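# Raise the tap lever fully so it stays up

## Task

Push the tap's lever up until it reaches its highest position, and leave it there so it stays fully raised without the robot; a lever that is only up because the gripper is still holding or pressing it does not count.

## Robot and tools

Robot: one six-joint arm (a UFACTORY Lite6 type) with a two-finger parallel gripper. Joints from base outward: waist, shoulder, elbow, forearm roll, wrist pitch, wrist roll. The three wrist joints are weak (load limits 1.28, 3.07 and 1.28 N m, against 47, 47 and 30 for the first three), so levering with the wrist trips faults easily. If a joint's contact torque reaches its limit, the arm freezes for 10 s and the rest of the call is skipped.

Frames. Scene frame: origin on the table top under the arm base, +z up, +y to the left when facing along +x; metres. Gripper frame: +z points out along the fingers, the fingers close along its y axis. end_effector_position is the spot between the pads, roughly 10 mm short of the fingertips. Results print this position and end_effector_quat_wxyz in the scene frame, plus linear (m/s) and angular (rad/s) velocity; the printed position may be a little wrong when the arm is stretched far.

execute_actions(actions, pictures). actions is a list holding zero or one item. An empty list changes nothing and just reports the state. An action item is {"rows": [...], "steps": n}: 1 to 15 rows, n from 1 to 15 (default 15), each step 1/30 s; row k is used on step k and the final row repeats for leftover steps. A wait item is {"steps": n} with n up to 300, counted from the previous result, so your thinking time is included. pictures is a boolean for whether images come back (they do by default). A refused call moves nothing.

A row is 7 numbers, each in [-1, 1]: dx, dy, dz, rx, ry, rz, shut. The first six are an offset, not a pose: they say where the gripper should be relative to its pose in the most recent result that reported it (before any such result, or for later calls inside the same reply, relative to where it is when the action begins). The offset is expressed in the gripper's own axes, not the scene frame. Scale: 1.0 equals 0.6 m for dx, dy, dz and 180 degrees for rotation; rx, ry, rz form a single rotation vector. Every row counts from that same reference, so rows do not add up. All zeros is not a hold; it pulls the gripper back to the reference pose. shut: any value above 0.01 closes the fingers at full force, 0.01 or less opens them fully; there is nothing in between and bigger values do not squeeze harder. A full open or close takes about 0.5 s; the gripper starts open. It only grips things about 23 to 38 mm wide, with about 5 N per pad, and never reports finger position or whether something is held.

Each control step, the commanded pose is clipped to at most 70 mm and 16 degrees from the measured pose. When an action ends the arm only continues to that last clipped pose, so far targets need several calls; read the pose in the result and send the remainder. The controller favours position over orientation when it can't get both, and the elbow cannot go fully straight.

move(target, speed). target is one 7-number row, same layout, frame, scale and reference as above (an offset in gripper axes from the last reported pose). speed is the path's top speed in m/s, 0.002 to 0.5, default 0.25; rotation is capped at twice that in rad/s. The gripper travels a straight line lasting 0.5 to 10 s (stopping short if longer), turns the shorter way, and does not avoid obstacles. The real hand can lag, stray, or exceed the speed, especially near full reach. shut is sent at the start. The result adds a move: line with how it ended (done = stopped near the target; others include off_target, moving, held, fault), which limits acted (paced = pose was clipped; held = the clearance check blocked some steps, after which the arm may jump fast), and the remaining distance to target. Faster moves hit harder, and a target set further beyond a contact presses harder.

wait(seconds): 0 to 10 s with nothing new sent; returns a normal result.

zoom_image(camera, region): camera is cam_head_left, cam_head_right or cam_wrist; region is [x0, y0, x1, y1] in pixels of that camera's latest 504x504 image, origin top-left, at most 504 by 504.

read_manual(section): only "licences"; returns URDF licence text, no motion.

finished_scene(scene): integer; closes that scene for good and reports whether the goal was met. Call it only after confirming the lever stays up with the gripper released and clear.

Other result lines: "pose unreachable" means the clearance check altered or stopped the command; HELD flags steps where your row was not (fully) sent; "Hand target" is the pose the controller is currently driving toward; Joint positions and joint torques are listed base to gripper (torques are the drives' total output, offset and noisy, not a contact gauge). MOTOR HOT appears from 65 °C; at 80 °C the brakes engage (OVER-TEMPERATURE FAULT) until cooled, so avoid long static loads.

Cameras: cam_head_left and cam_head_right are fixed head views, cam_wrist is a fisheye on the hand; calibration lines give K and world-to-camera transforms, accurate to a few degrees and millimetres.

Avoid: fast contacts, pushing far past the lever, twisting the wrist against it, anything falling or being knocked over, and finishing while the gripper still supports the lever.

Each tool is called after "Request:" as name(argument=value, ...) on one line, values as JSON.

## Session

Request:
execute_actions(actions=[])

Scene clock: 0.00 s of 4600.00 s.
end_effector_position=(+0.0355, -0.1523, +0.2319) end_effector_quat_wxyz=(+0.159, +0.793, -0.580, -0.098) end_effector_velocity=(-0.000, +0.000, -0.000) end_effector_angular_velocity=(+0.001, +0.001, +0.000)
Joint positions: [-1.005 -0.259  0.363 -0.559  0.75   0.674]
Joint velocities: [ 0.     0.    -0.001 -0.    -0.     0.001]
Joint torques (N m, as the arm reports them, + toward a larger angle): no reading
Hand target: +0.036, -0.152, +0.232; +0.159, +0.793, -0.580, -0.098

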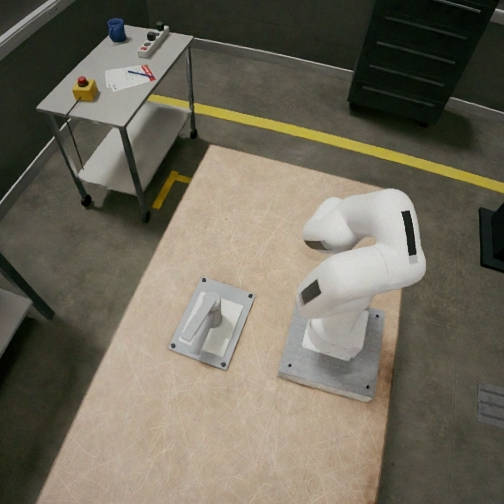

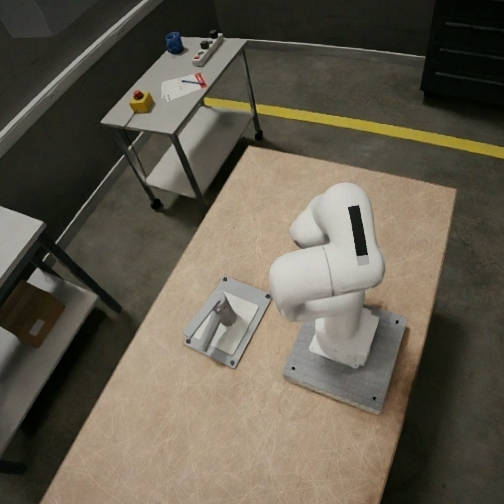

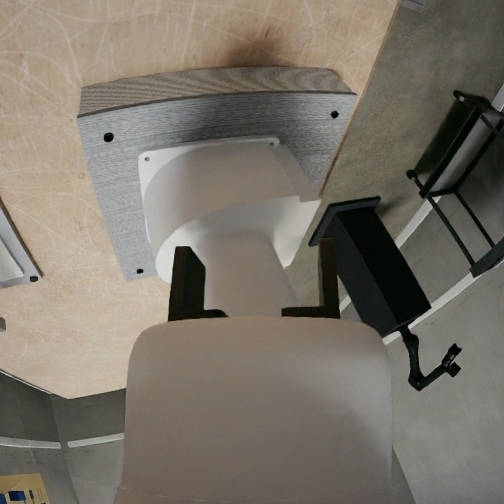

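Request:
zoom_image(camera="cam_head_left", region=[150, 260, 270, 380])

Request:
zoom_image(camera="cam_head_right", region=[165, 260, 285, 380])

Region (150, 260, 270, 380) of cam_head_left's 504x504 image, scaled by 4.200, with more detail than that image has.

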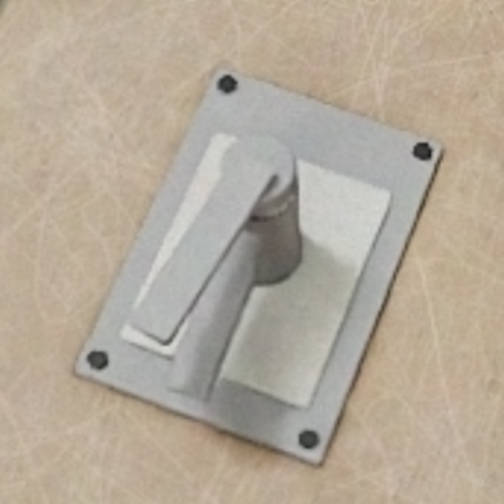

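Region (165, 260, 285, 380) of cam_head_right's 504x504 image, scaled by 4.200, with more detail than that image has.

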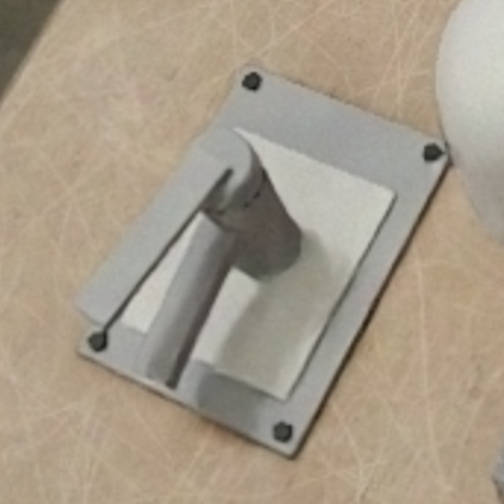

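Request:
move(target=[-0.007,-0.308,-0.207,0.109,0.067,-0.397,0], speed=0.35)

Scene clock: 24.70 s of 4600.00 s.
end_effector_position=(+0.2385, -0.0773, +0.2793) end_effector_quat_wxyz=(-0.000, +1.000, +0.001, -0.004) end_effector_velocity=(+0.002, +0.001, +0.000) end_effector_angular_velocity=(+0.006, -0.000, +0.011)
Joint positions: [-0.276  0.093  0.952 -0.014  0.855 -0.292]
Joint velocities: [ 0.002  0.009  0.011  0.008  0.004 -0.015]
Joint torques (N m, as the arm reports them, + toward a larger angle): [-0.42 -6.64  3.04  0.32 -0.02  0.04]
Hand target: +0.239, -0.077, +0.279; -0.001, +1.000, +0.001, -0.004
Off the commanded pose: 0.003 m, 0 deg.
After step 90, 19.30 s passed at rest.
move: done
camera_calibration (this result's frames):
cam_wrist: T_world_to_cam=[[-0.16455, -0.986309, -0.0108147, -0.0265917], [-0.399231, 0.0565714, 0.915103, -0.148258], [-0.901963, 0.154898, -0.403075, 0.437731], [0, 0, 0, 1]] pos_world=[0.331252, -0.085644, 0.311822]

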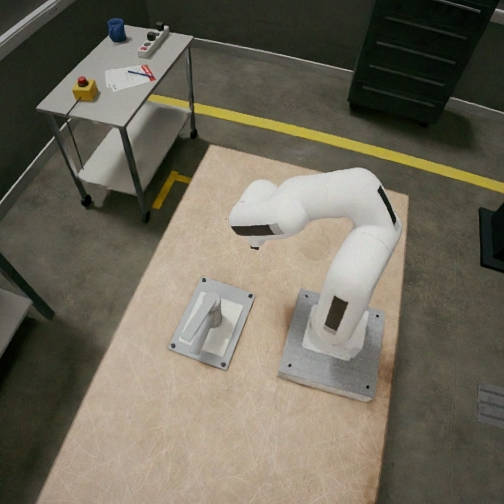

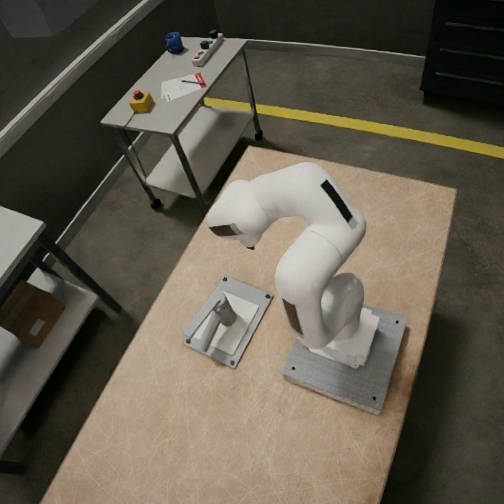

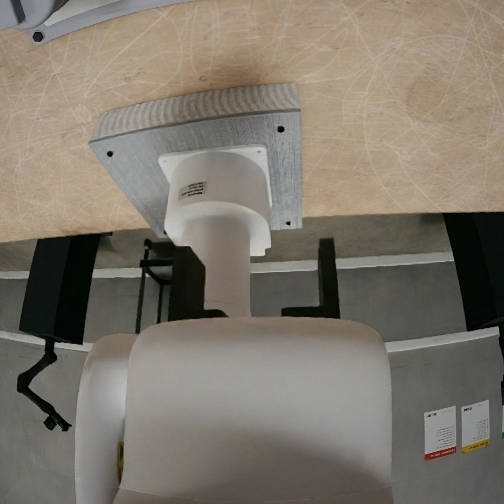

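Request:
move(target=[0.053,-0.38,0.015,-0.385,0.385,-0.385,0], speed=0.35)

Scene clock: 30.23 s of 4600.00 s.
end_effector_position=(+0.2675, +0.1476, +0.2688) end_effector_quat_wxyz=(+0.500, +0.497, +0.503, +0.500) end_effector_velocity=(+0.000, +0.001, -0.001) end_effector_angular_velocity=(-0.009, -0.005, +0.006)
Joint positions: [ 0.869  0.423  0.56  -2.299  1.487  1.451]
Joint velocities: [-0.001  0.009  0.001 -0.009  0.01  -0.003]
Joint torques (N m, as the arm reports them, + toward a larger angle): [-0.19 -7.37  1.66 -0.05  0.3   0.03]
Hand target: +0.268, +0.148, +0.269; +0.500, +0.496, +0.504, +0.500
Off the commanded pose: 0.004 m, 1 deg.
move: off_target
camera_calibration (this result's frames):
cam_wrist: T_world_to_cam=[[0.0128909, -0.159955, 0.98704, -0.237752], [-0.909487, -0.412092, -0.0549037, 0.326636], [0.415534, -0.896992, -0.150789, 0.159804], [0, 0, 0, 1]] pos_world=[0.233732, 0.239918, 0.276701]

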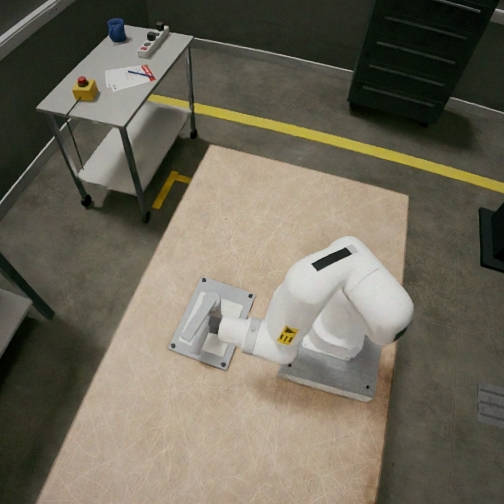

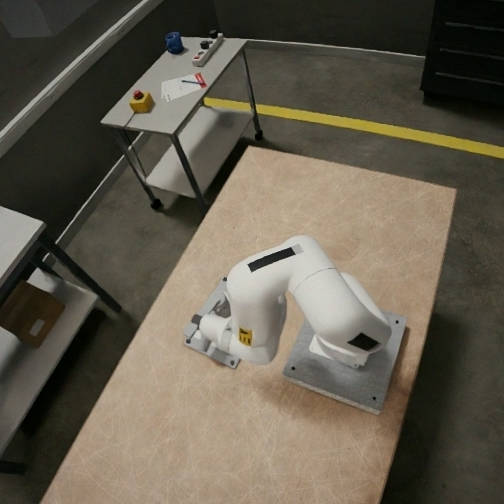

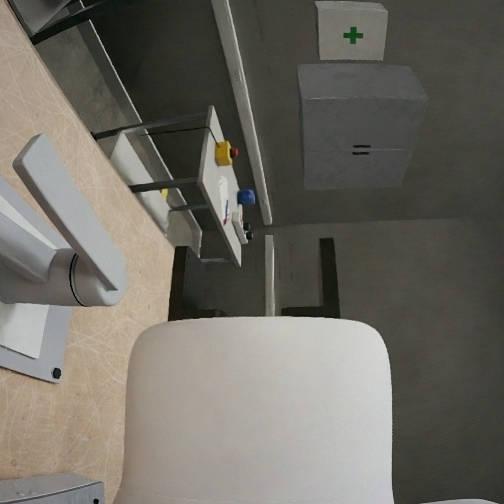

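Local axes now: x = world y, y = world z, z = world x. Descend.

Request:
move(target=[0,-0.195,0,0,0,0,0], speed=0.15)

Scene clock: 33.27 s of 4600.00 s.
end_effector_position=(+0.2675, +0.1464, +0.1530) end_effector_quat_wxyz=(+0.501, +0.495, +0.503, +0.501) end_effector_velocity=(+0.000, -0.000, -0.003) end_effector_angular_velocity=(-0.003, -0.000, -0.002)
Joint positions: [ 0.856  1.074  0.799 -2.296  1.766  1.755]
Joint velocities: [-0.001  0.014  0.01   0.001  0.003  0.001]
Joint torques (N m, as the arm reports them, + toward a larger angle): [-0.46 -9.49  0.38  0.19  0.3   0.03]
Hand target: +0.267, +0.146, +0.153; +0.501, +0.495, +0.504, +0.500
Off the commanded pose: 0.001 m, 0 deg.
move: done
camera_calibration (this result's frames):
cam_wrist: T_world_to_cam=[[0.0106908, -0.158277, 0.987337, -0.123332], [-0.908808, -0.413381, -0.0564272, 0.320001], [0.417078, -0.896696, -0.148262, 0.14041], [0, 0, 0, 1]] pos_world=[0.233576, 0.238666, 0.160644]

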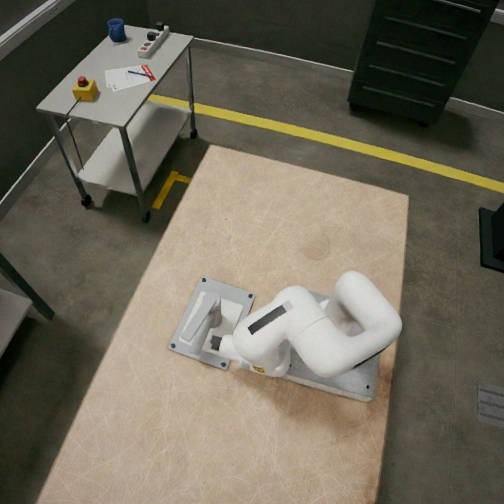

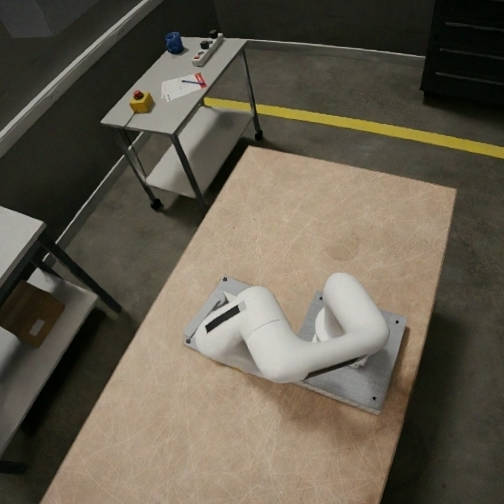

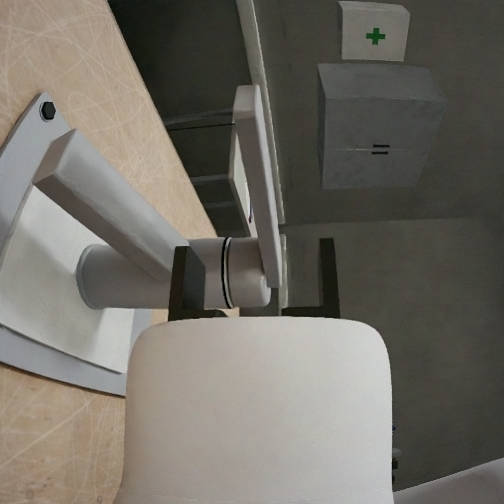

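Request:
move(target=[-0.022,-0.008,0.065,0,0,0,0], speed=0.08)

Scene clock: 37.83 s of 4600.00 s.
end_effector_position=(+0.3062, +0.1340, +0.1481) end_effector_quat_wxyz=(+0.500, +0.496, +0.503, +0.500) end_effector_velocity=(+0.002, -0.001, -0.001) end_effector_angular_velocity=(-0.000, +0.001, -0.000)
Joint positions: [ 0.686  1.109  0.904 -2.476  1.741  1.678]
Joint velocities: [-0.008  0.003  0.007 -0.008 -0.003 -0.004]
Joint torques (N m, as the arm reports them, + toward a larger angle): [ -0.35 -10.51   0.58   0.14   0.28   0.02]
Hand target: +0.306, +0.134, +0.148; +0.500, +0.496, +0.503, +0.500
Off the commanded pose: 0.001 m, 0 deg.
After step 90, 0.63 s passed at rest.
move: done
camera_calibration (this result's frames):
cam_wrist: T_world_to_cam=[[0.0122333, -0.159529, 0.987118, -0.121146], [-0.908977, -0.413134, -0.0555019, 0.34971], [0.416666, -0.896588, -0.150062, 0.112803], [0, 0, 0, 1]] pos_world=[0.272359, 0.226289, 0.155923]

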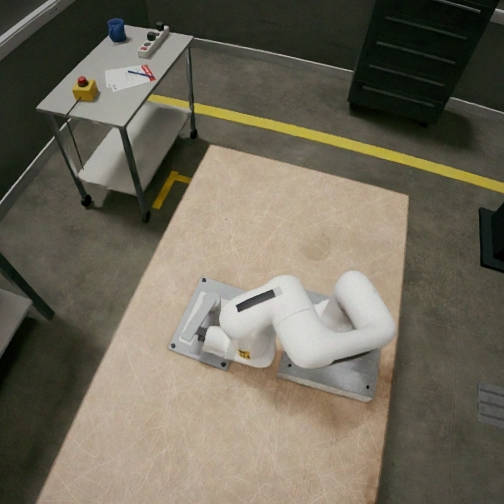

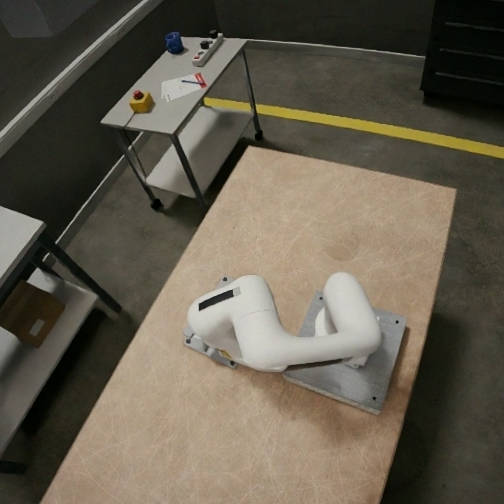

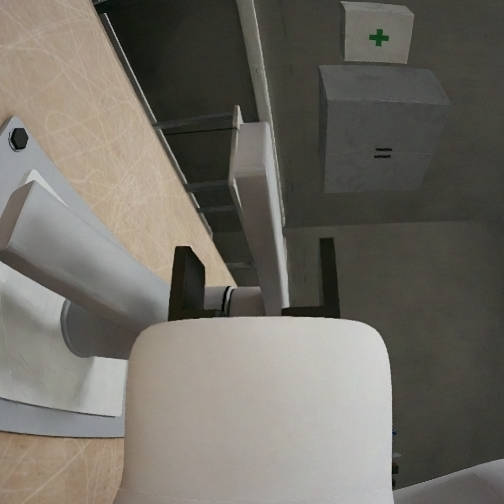

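Request:
zoom_image(camera="cam_head_left", region=[160, 280, 260, 380])

Region (160, 280, 260, 380) of cam_head_left's 504x504 image, scaled by 5.040, with more detail than that image has.

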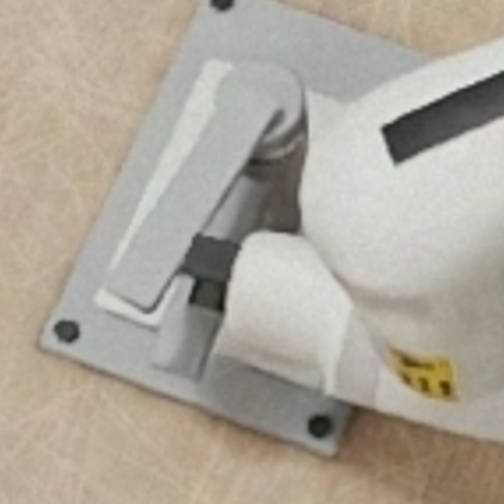

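Request:
move(target=[-0.012,0.005,0.03,0,-0.06,0,0], speed=0.06)

Request:
zoom_image(camera="cam_head_left", region=[160, 280, 260, 380])

Scene clock: 42.80 s of 4600.00 s.
end_effector_position=(+0.3241, +0.1271, +0.1511) end_effector_quat_wxyz=(+0.545, +0.541, +0.454, +0.452) end_effector_velocity=(+0.001, -0.000, +0.000) end_effector_angular_velocity=(-0.000, -0.001, -0.013)
Joint positions: [ 0.694  1.126  1.027 -2.288  1.648  1.628]
Joint velocities: [ 0.     0.001  0.009  0.013 -0.005 -0.005]
Joint torques (N m, as the arm reports them, + toward a larger angle): [ -0.48 -10.83   0.89   0.09   0.29   0.03]
Hand target: +0.324, +0.127, +0.151; +0.545, +0.541, +0.454, +0.452
Off the commanded pose: 0.000 m, 0 deg.
After step 90, 0.13 s passed at rest.
move: done
camera_calibration (this result's frames):
cam_wrist: T_world_to_cam=[[-0.020022, -0.158812, 0.987106, -0.115038], [-0.969981, -0.236239, -0.0576824, 0.360869], [0.242354, -0.958629, -0.149315, 0.163907], [0, 0, 0, 1]] pos_world=[0.30801, 0.224108, 0.158844]

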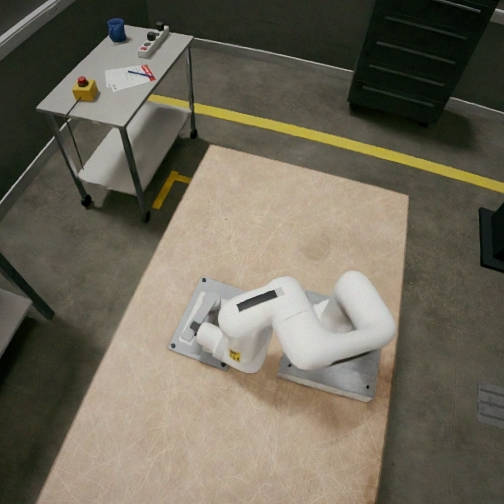

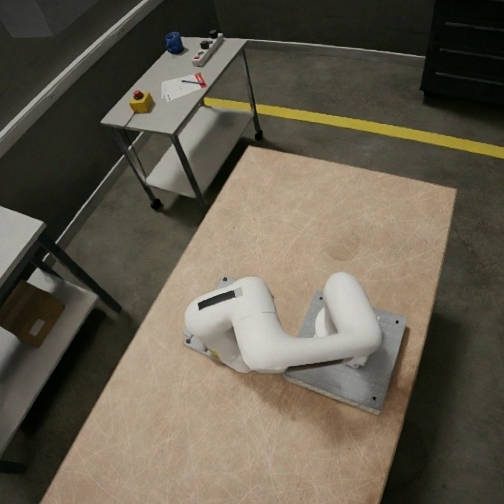

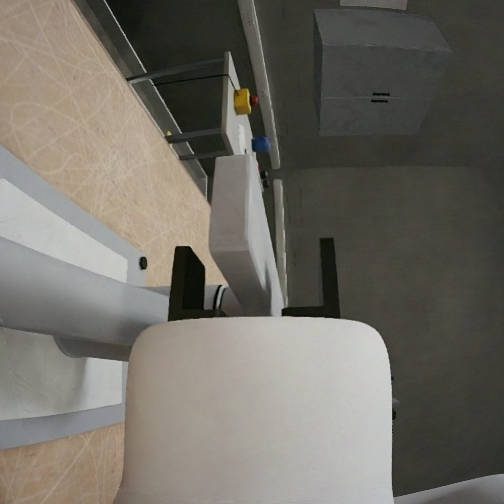

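Region (160, 280, 260, 380) of cam_head_left's 504x504 image, scaled by 5.040, with more detail than that image has.

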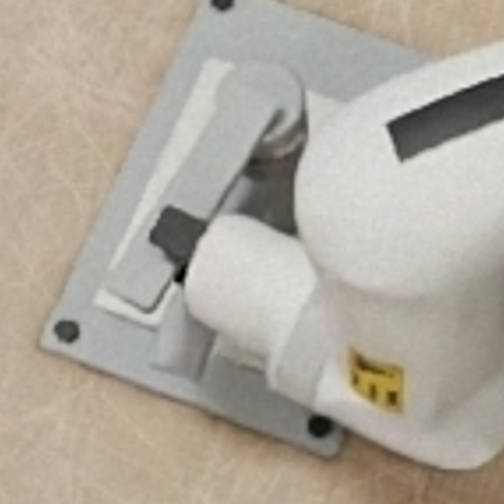

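Request:
move(target=[-0.014,0.052,0.002,0,0,0.083,0], speed=0.05)

Scene clock: 46.67 s of 4600.00 s.
end_effector_position=(+0.3238, +0.1190, +0.1819) end_effector_quat_wxyz=(+0.481, +0.596, +0.381, +0.518) end_effector_velocity=(+0.000, -0.001, +0.001) end_effector_angular_velocity=(+0.010, -0.002, -0.002)
Joint positions: [ 0.67   0.964  0.913 -2.314  1.615  1.852]
Joint velocities: [-0.002 -0.006 -0.003  0.    -0.001  0.008]
Joint torques (N m, as the arm reports them, + toward a larger angle): [  0.28 -12.83   2.11  -0.09   0.9    0.13]
Hand target: +0.324, +0.119, +0.182; +0.482, +0.595, +0.380, +0.519
Off the commanded pose: 0.001 m, 0 deg.
move: done
camera_calibration (this result's frames):
cam_wrist: T_world_to_cam=[[-0.0620138, -0.403902, 0.912698, -0.090403], [-0.965122, -0.208772, -0.157965, 0.373842], [0.254348, -0.890661, -0.376868, 0.190222], [0, 0, 0, 1]] pos_world=[0.306814, 0.210957, 0.213253]

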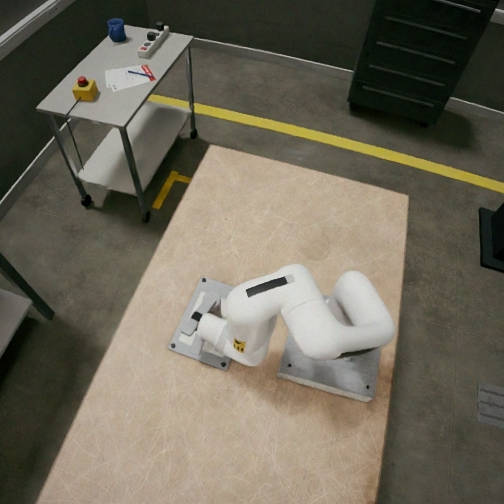

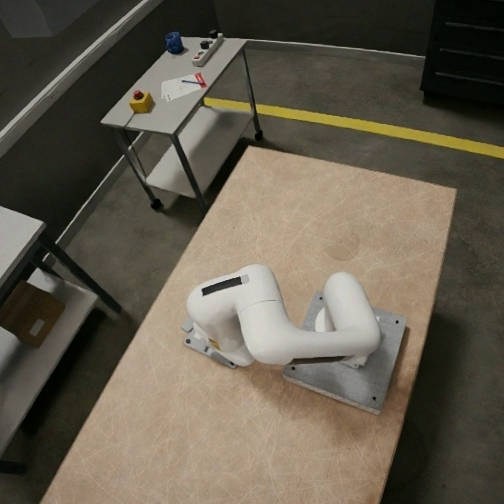

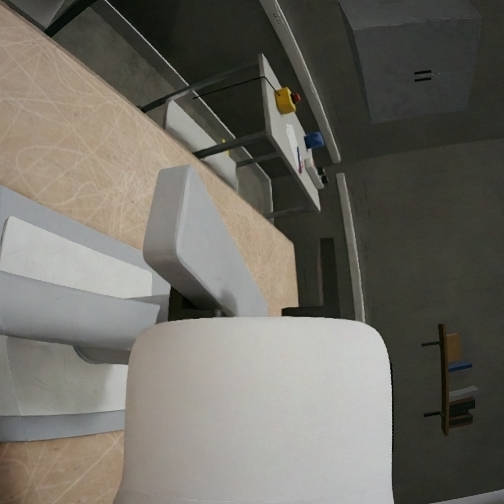

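Request:
move(target=[-0.004,0.018,0,0,0,0.02,0], speed=0.03)

Scene clock: 49.27 s of 4600.00 s.
end_effector_position=(+0.3229, +0.1141, +0.1910) end_effector_quat_wxyz=(+0.464, +0.609, +0.362, +0.532) end_effector_velocity=(+0.000, -0.000, +0.001) end_effector_angular_velocity=(+0.007, +0.002, +0.000)
Joint positions: [ 0.656  0.91   0.871 -2.328  1.603  1.905]
Joint velocities: [-0.002 -0.006 -0.004 -0.002 -0.005  0.004]
Joint torques (N m, as the arm reports them, + toward a larger angle): [ -0.27 -12.41   2.01   0.01   0.99   0.06]
Hand target: +0.323, +0.114, +0.192; +0.465, +0.608, +0.362, +0.533
Off the commanded pose: 0.001 m, 0 deg.
move: done
camera_calibration (this result's frames):
cam_wrist: T_world_to_cam=[[-0.0682453, -0.460259, 0.885158, -0.0870354], [-0.964064, -0.197907, -0.177236, 0.375516], [0.256753, -0.865445, -0.430213, 0.196055], [0, 0, 0, 1]] pos_world=[0.305744, 0.203933, 0.22794]

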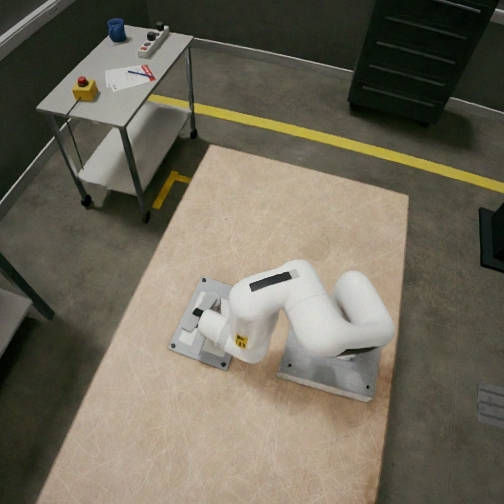

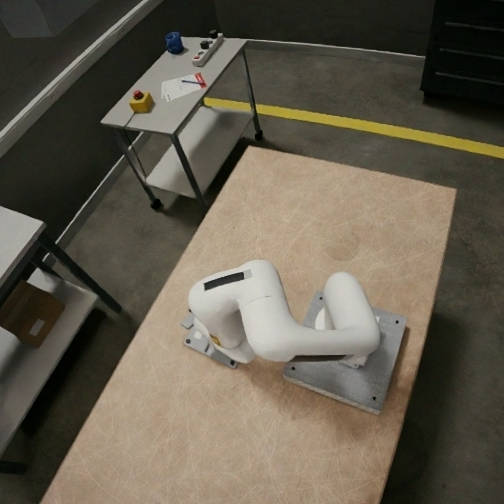

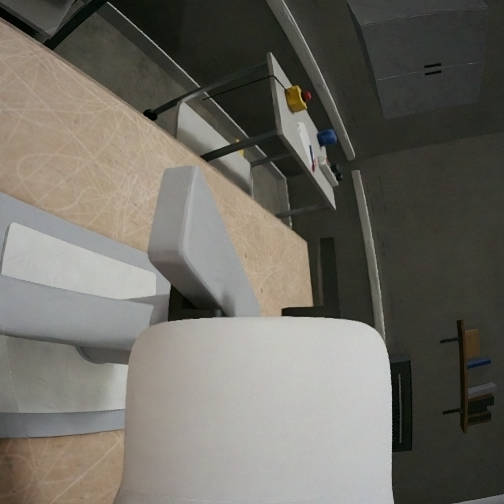

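Request:
move(target=[-0.003,0.012,0,0,0,0.02,0], speed=0.03)

Scene clock: 51.40 s of 4600.00 s.
end_effector_position=(+0.3223, +0.1103, +0.1963) end_effector_quat_wxyz=(+0.446, +0.622, +0.344, +0.544) end_effector_velocity=(+0.001, +0.004, +0.002) end_effector_angular_velocity=(+0.013, -0.008, +0.028)
Joint positions: [ 0.645  0.873  0.843 -2.339  1.592  1.961]
Joint velocities: [ 0.001 -0.006 -0.002 -0.027  0.003  0.01 ]
Joint torques (N m, as the arm reports them, + toward a larger angle): [ -0.27 -12.53   2.02   0.02   1.03   0.04]
Hand target: +0.322, +0.110, +0.197; +0.447, +0.620, +0.343, +0.546
Off the commanded pose: 0.001 m, 0 deg.
move: done
camera_calibration (this result's frames):
cam_wrist: T_world_to_cam=[[-0.0731045, -0.514325, 0.854474, -0.080076], [-0.963244, -0.185648, -0.194156, 0.376769], [0.25849, -0.83726, -0.481849, 0.201681], [0, 0, 0, 1]] pos_world=[0.304934, 0.197621, 0.238754]

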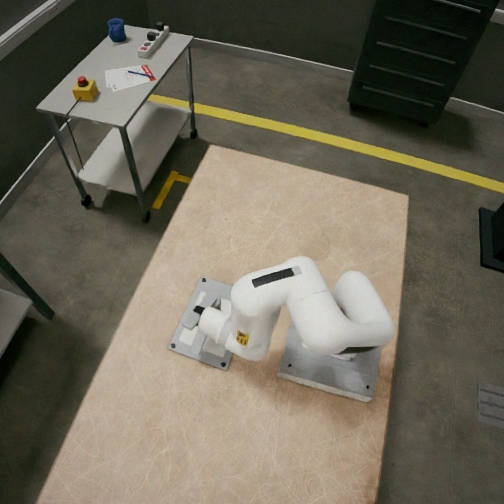

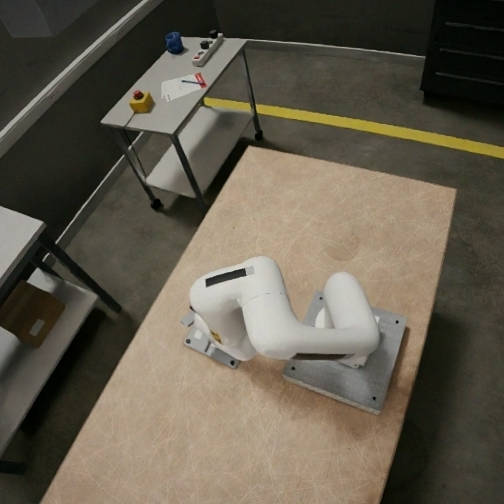

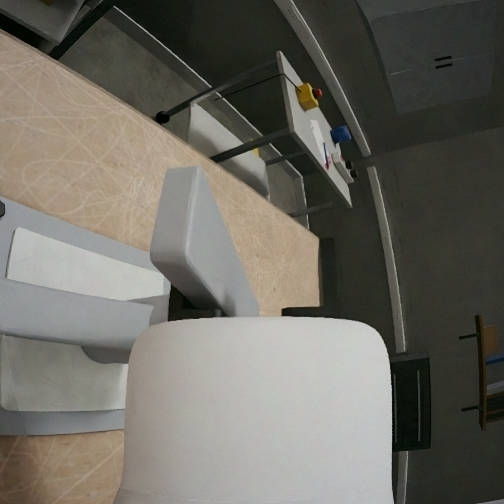

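Request:
move(target=[-0.003,0.01,0,0,0,0.015,0], speed=0.025)

Scene clock: 53.60 s of 4600.00 s.
end_effector_position=(+0.3218, +0.1091, +0.1969) end_effector_quat_wxyz=(+0.422, +0.635, +0.341, +0.550) end_effector_velocity=(-0.000, -0.000, +0.000) end_effector_angular_velocity=(+0.011, +0.003, +0.003)
Joint positions: [ 0.634  0.846  0.818 -2.37   1.562  2.003]
Joint velocities: [-0.002 -0.004 -0.003 -0.005 -0.005  0.01 ]
Joint torques (N m, as the arm reports them, + toward a larger angle): [ -2.94 -14.56   2.05   1.08   1.77   0.1 ]
Hand target: +0.322, +0.107, +0.201; +0.433, +0.630, +0.330, +0.554
Off the commanded pose: 0.005 m, 2 deg.
move: off_target
camera_calibration (this result's frames):
cam_wrist: T_world_to_cam=[[-0.0459224, -0.556421, 0.82963, -0.0804606], [-0.963506, -0.194578, -0.183834, 0.375202], [0.263717, -0.807796, -0.52718, 0.205075], [0, 0, 0, 1]] pos_world=[0.303733, 0.193895, 0.243839]

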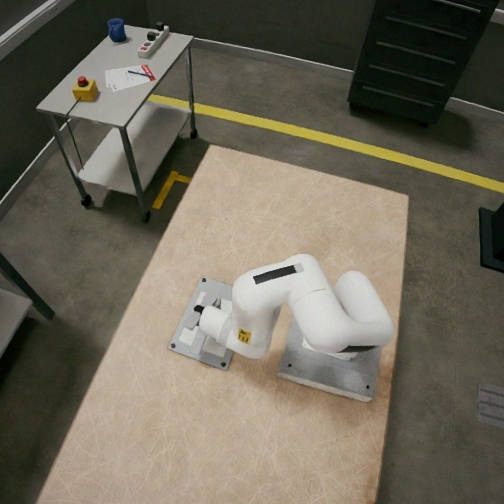

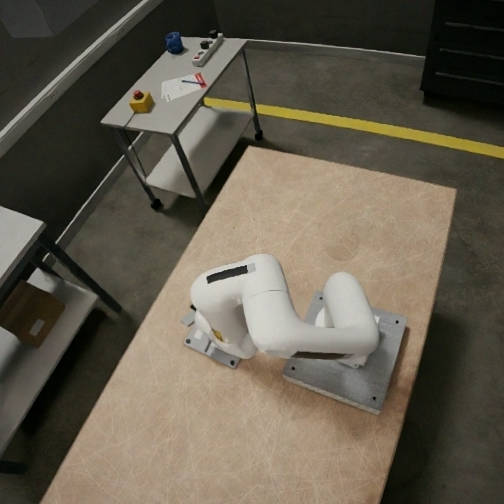

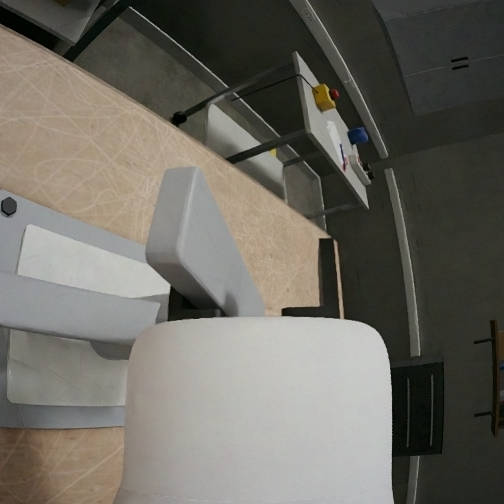

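Hit the stop. Back off.

Request:
move(target=[0,-0.03,-0.05,0,0,0,0], speed=0.06)

Scene clock: 55.57 s of 4600.00 s.
end_effector_position=(+0.2929, +0.1207, +0.1820) end_effector_quat_wxyz=(+0.422, +0.634, +0.341, +0.550) end_effector_velocity=(-0.002, +0.001, -0.001) end_effector_angular_velocity=(-0.000, -0.000, -0.001)
Joint positions: [ 0.754  0.903  0.778 -2.249  1.622  2.08 ]
Joint velocities: [ 0.008  0.005 -0.     0.009  0.002  0.005]
Joint torques (N m, as the arm reports them, + toward a larger angle): [-0.48 -9.62  0.84  0.1   0.29  0.04]
Hand target: +0.293, +0.121, +0.182; +0.422, +0.634, +0.342, +0.550
Off the commanded pose: 0.001 m, 0 deg.
move: done
camera_calibration (this result's frames):
cam_wrist: T_world_to_cam=[[-0.046941, -0.555343, 0.830295, -0.0629358], [-0.963226, -0.194983, -0.184871, 0.347117], [0.26456, -0.80844, -0.525769, 0.213823], [0, 0, 0, 1]] pos_world=[0.274829, 0.205594, 0.228848]

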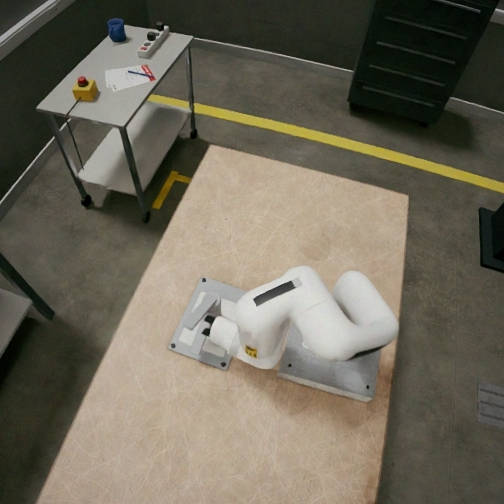

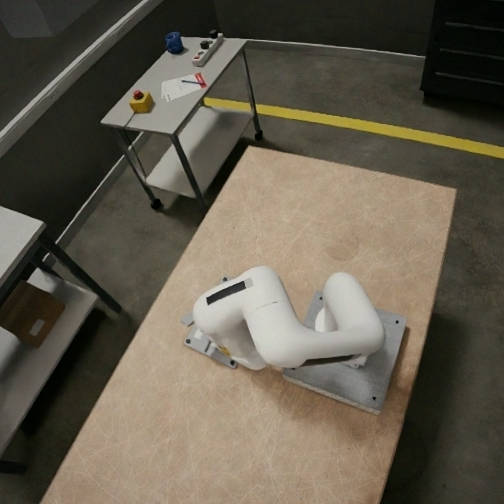

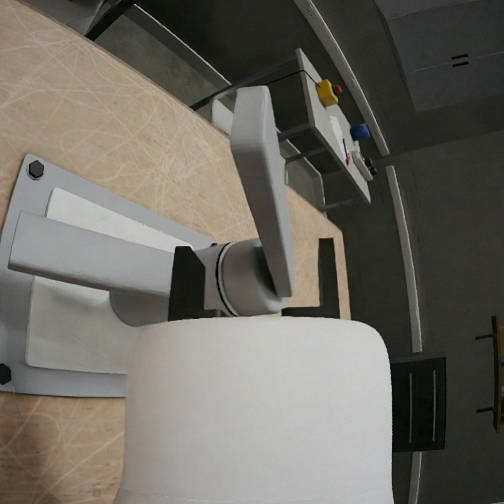

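Request:
finished_scene(scene=1)

The scene is finished: the task was done.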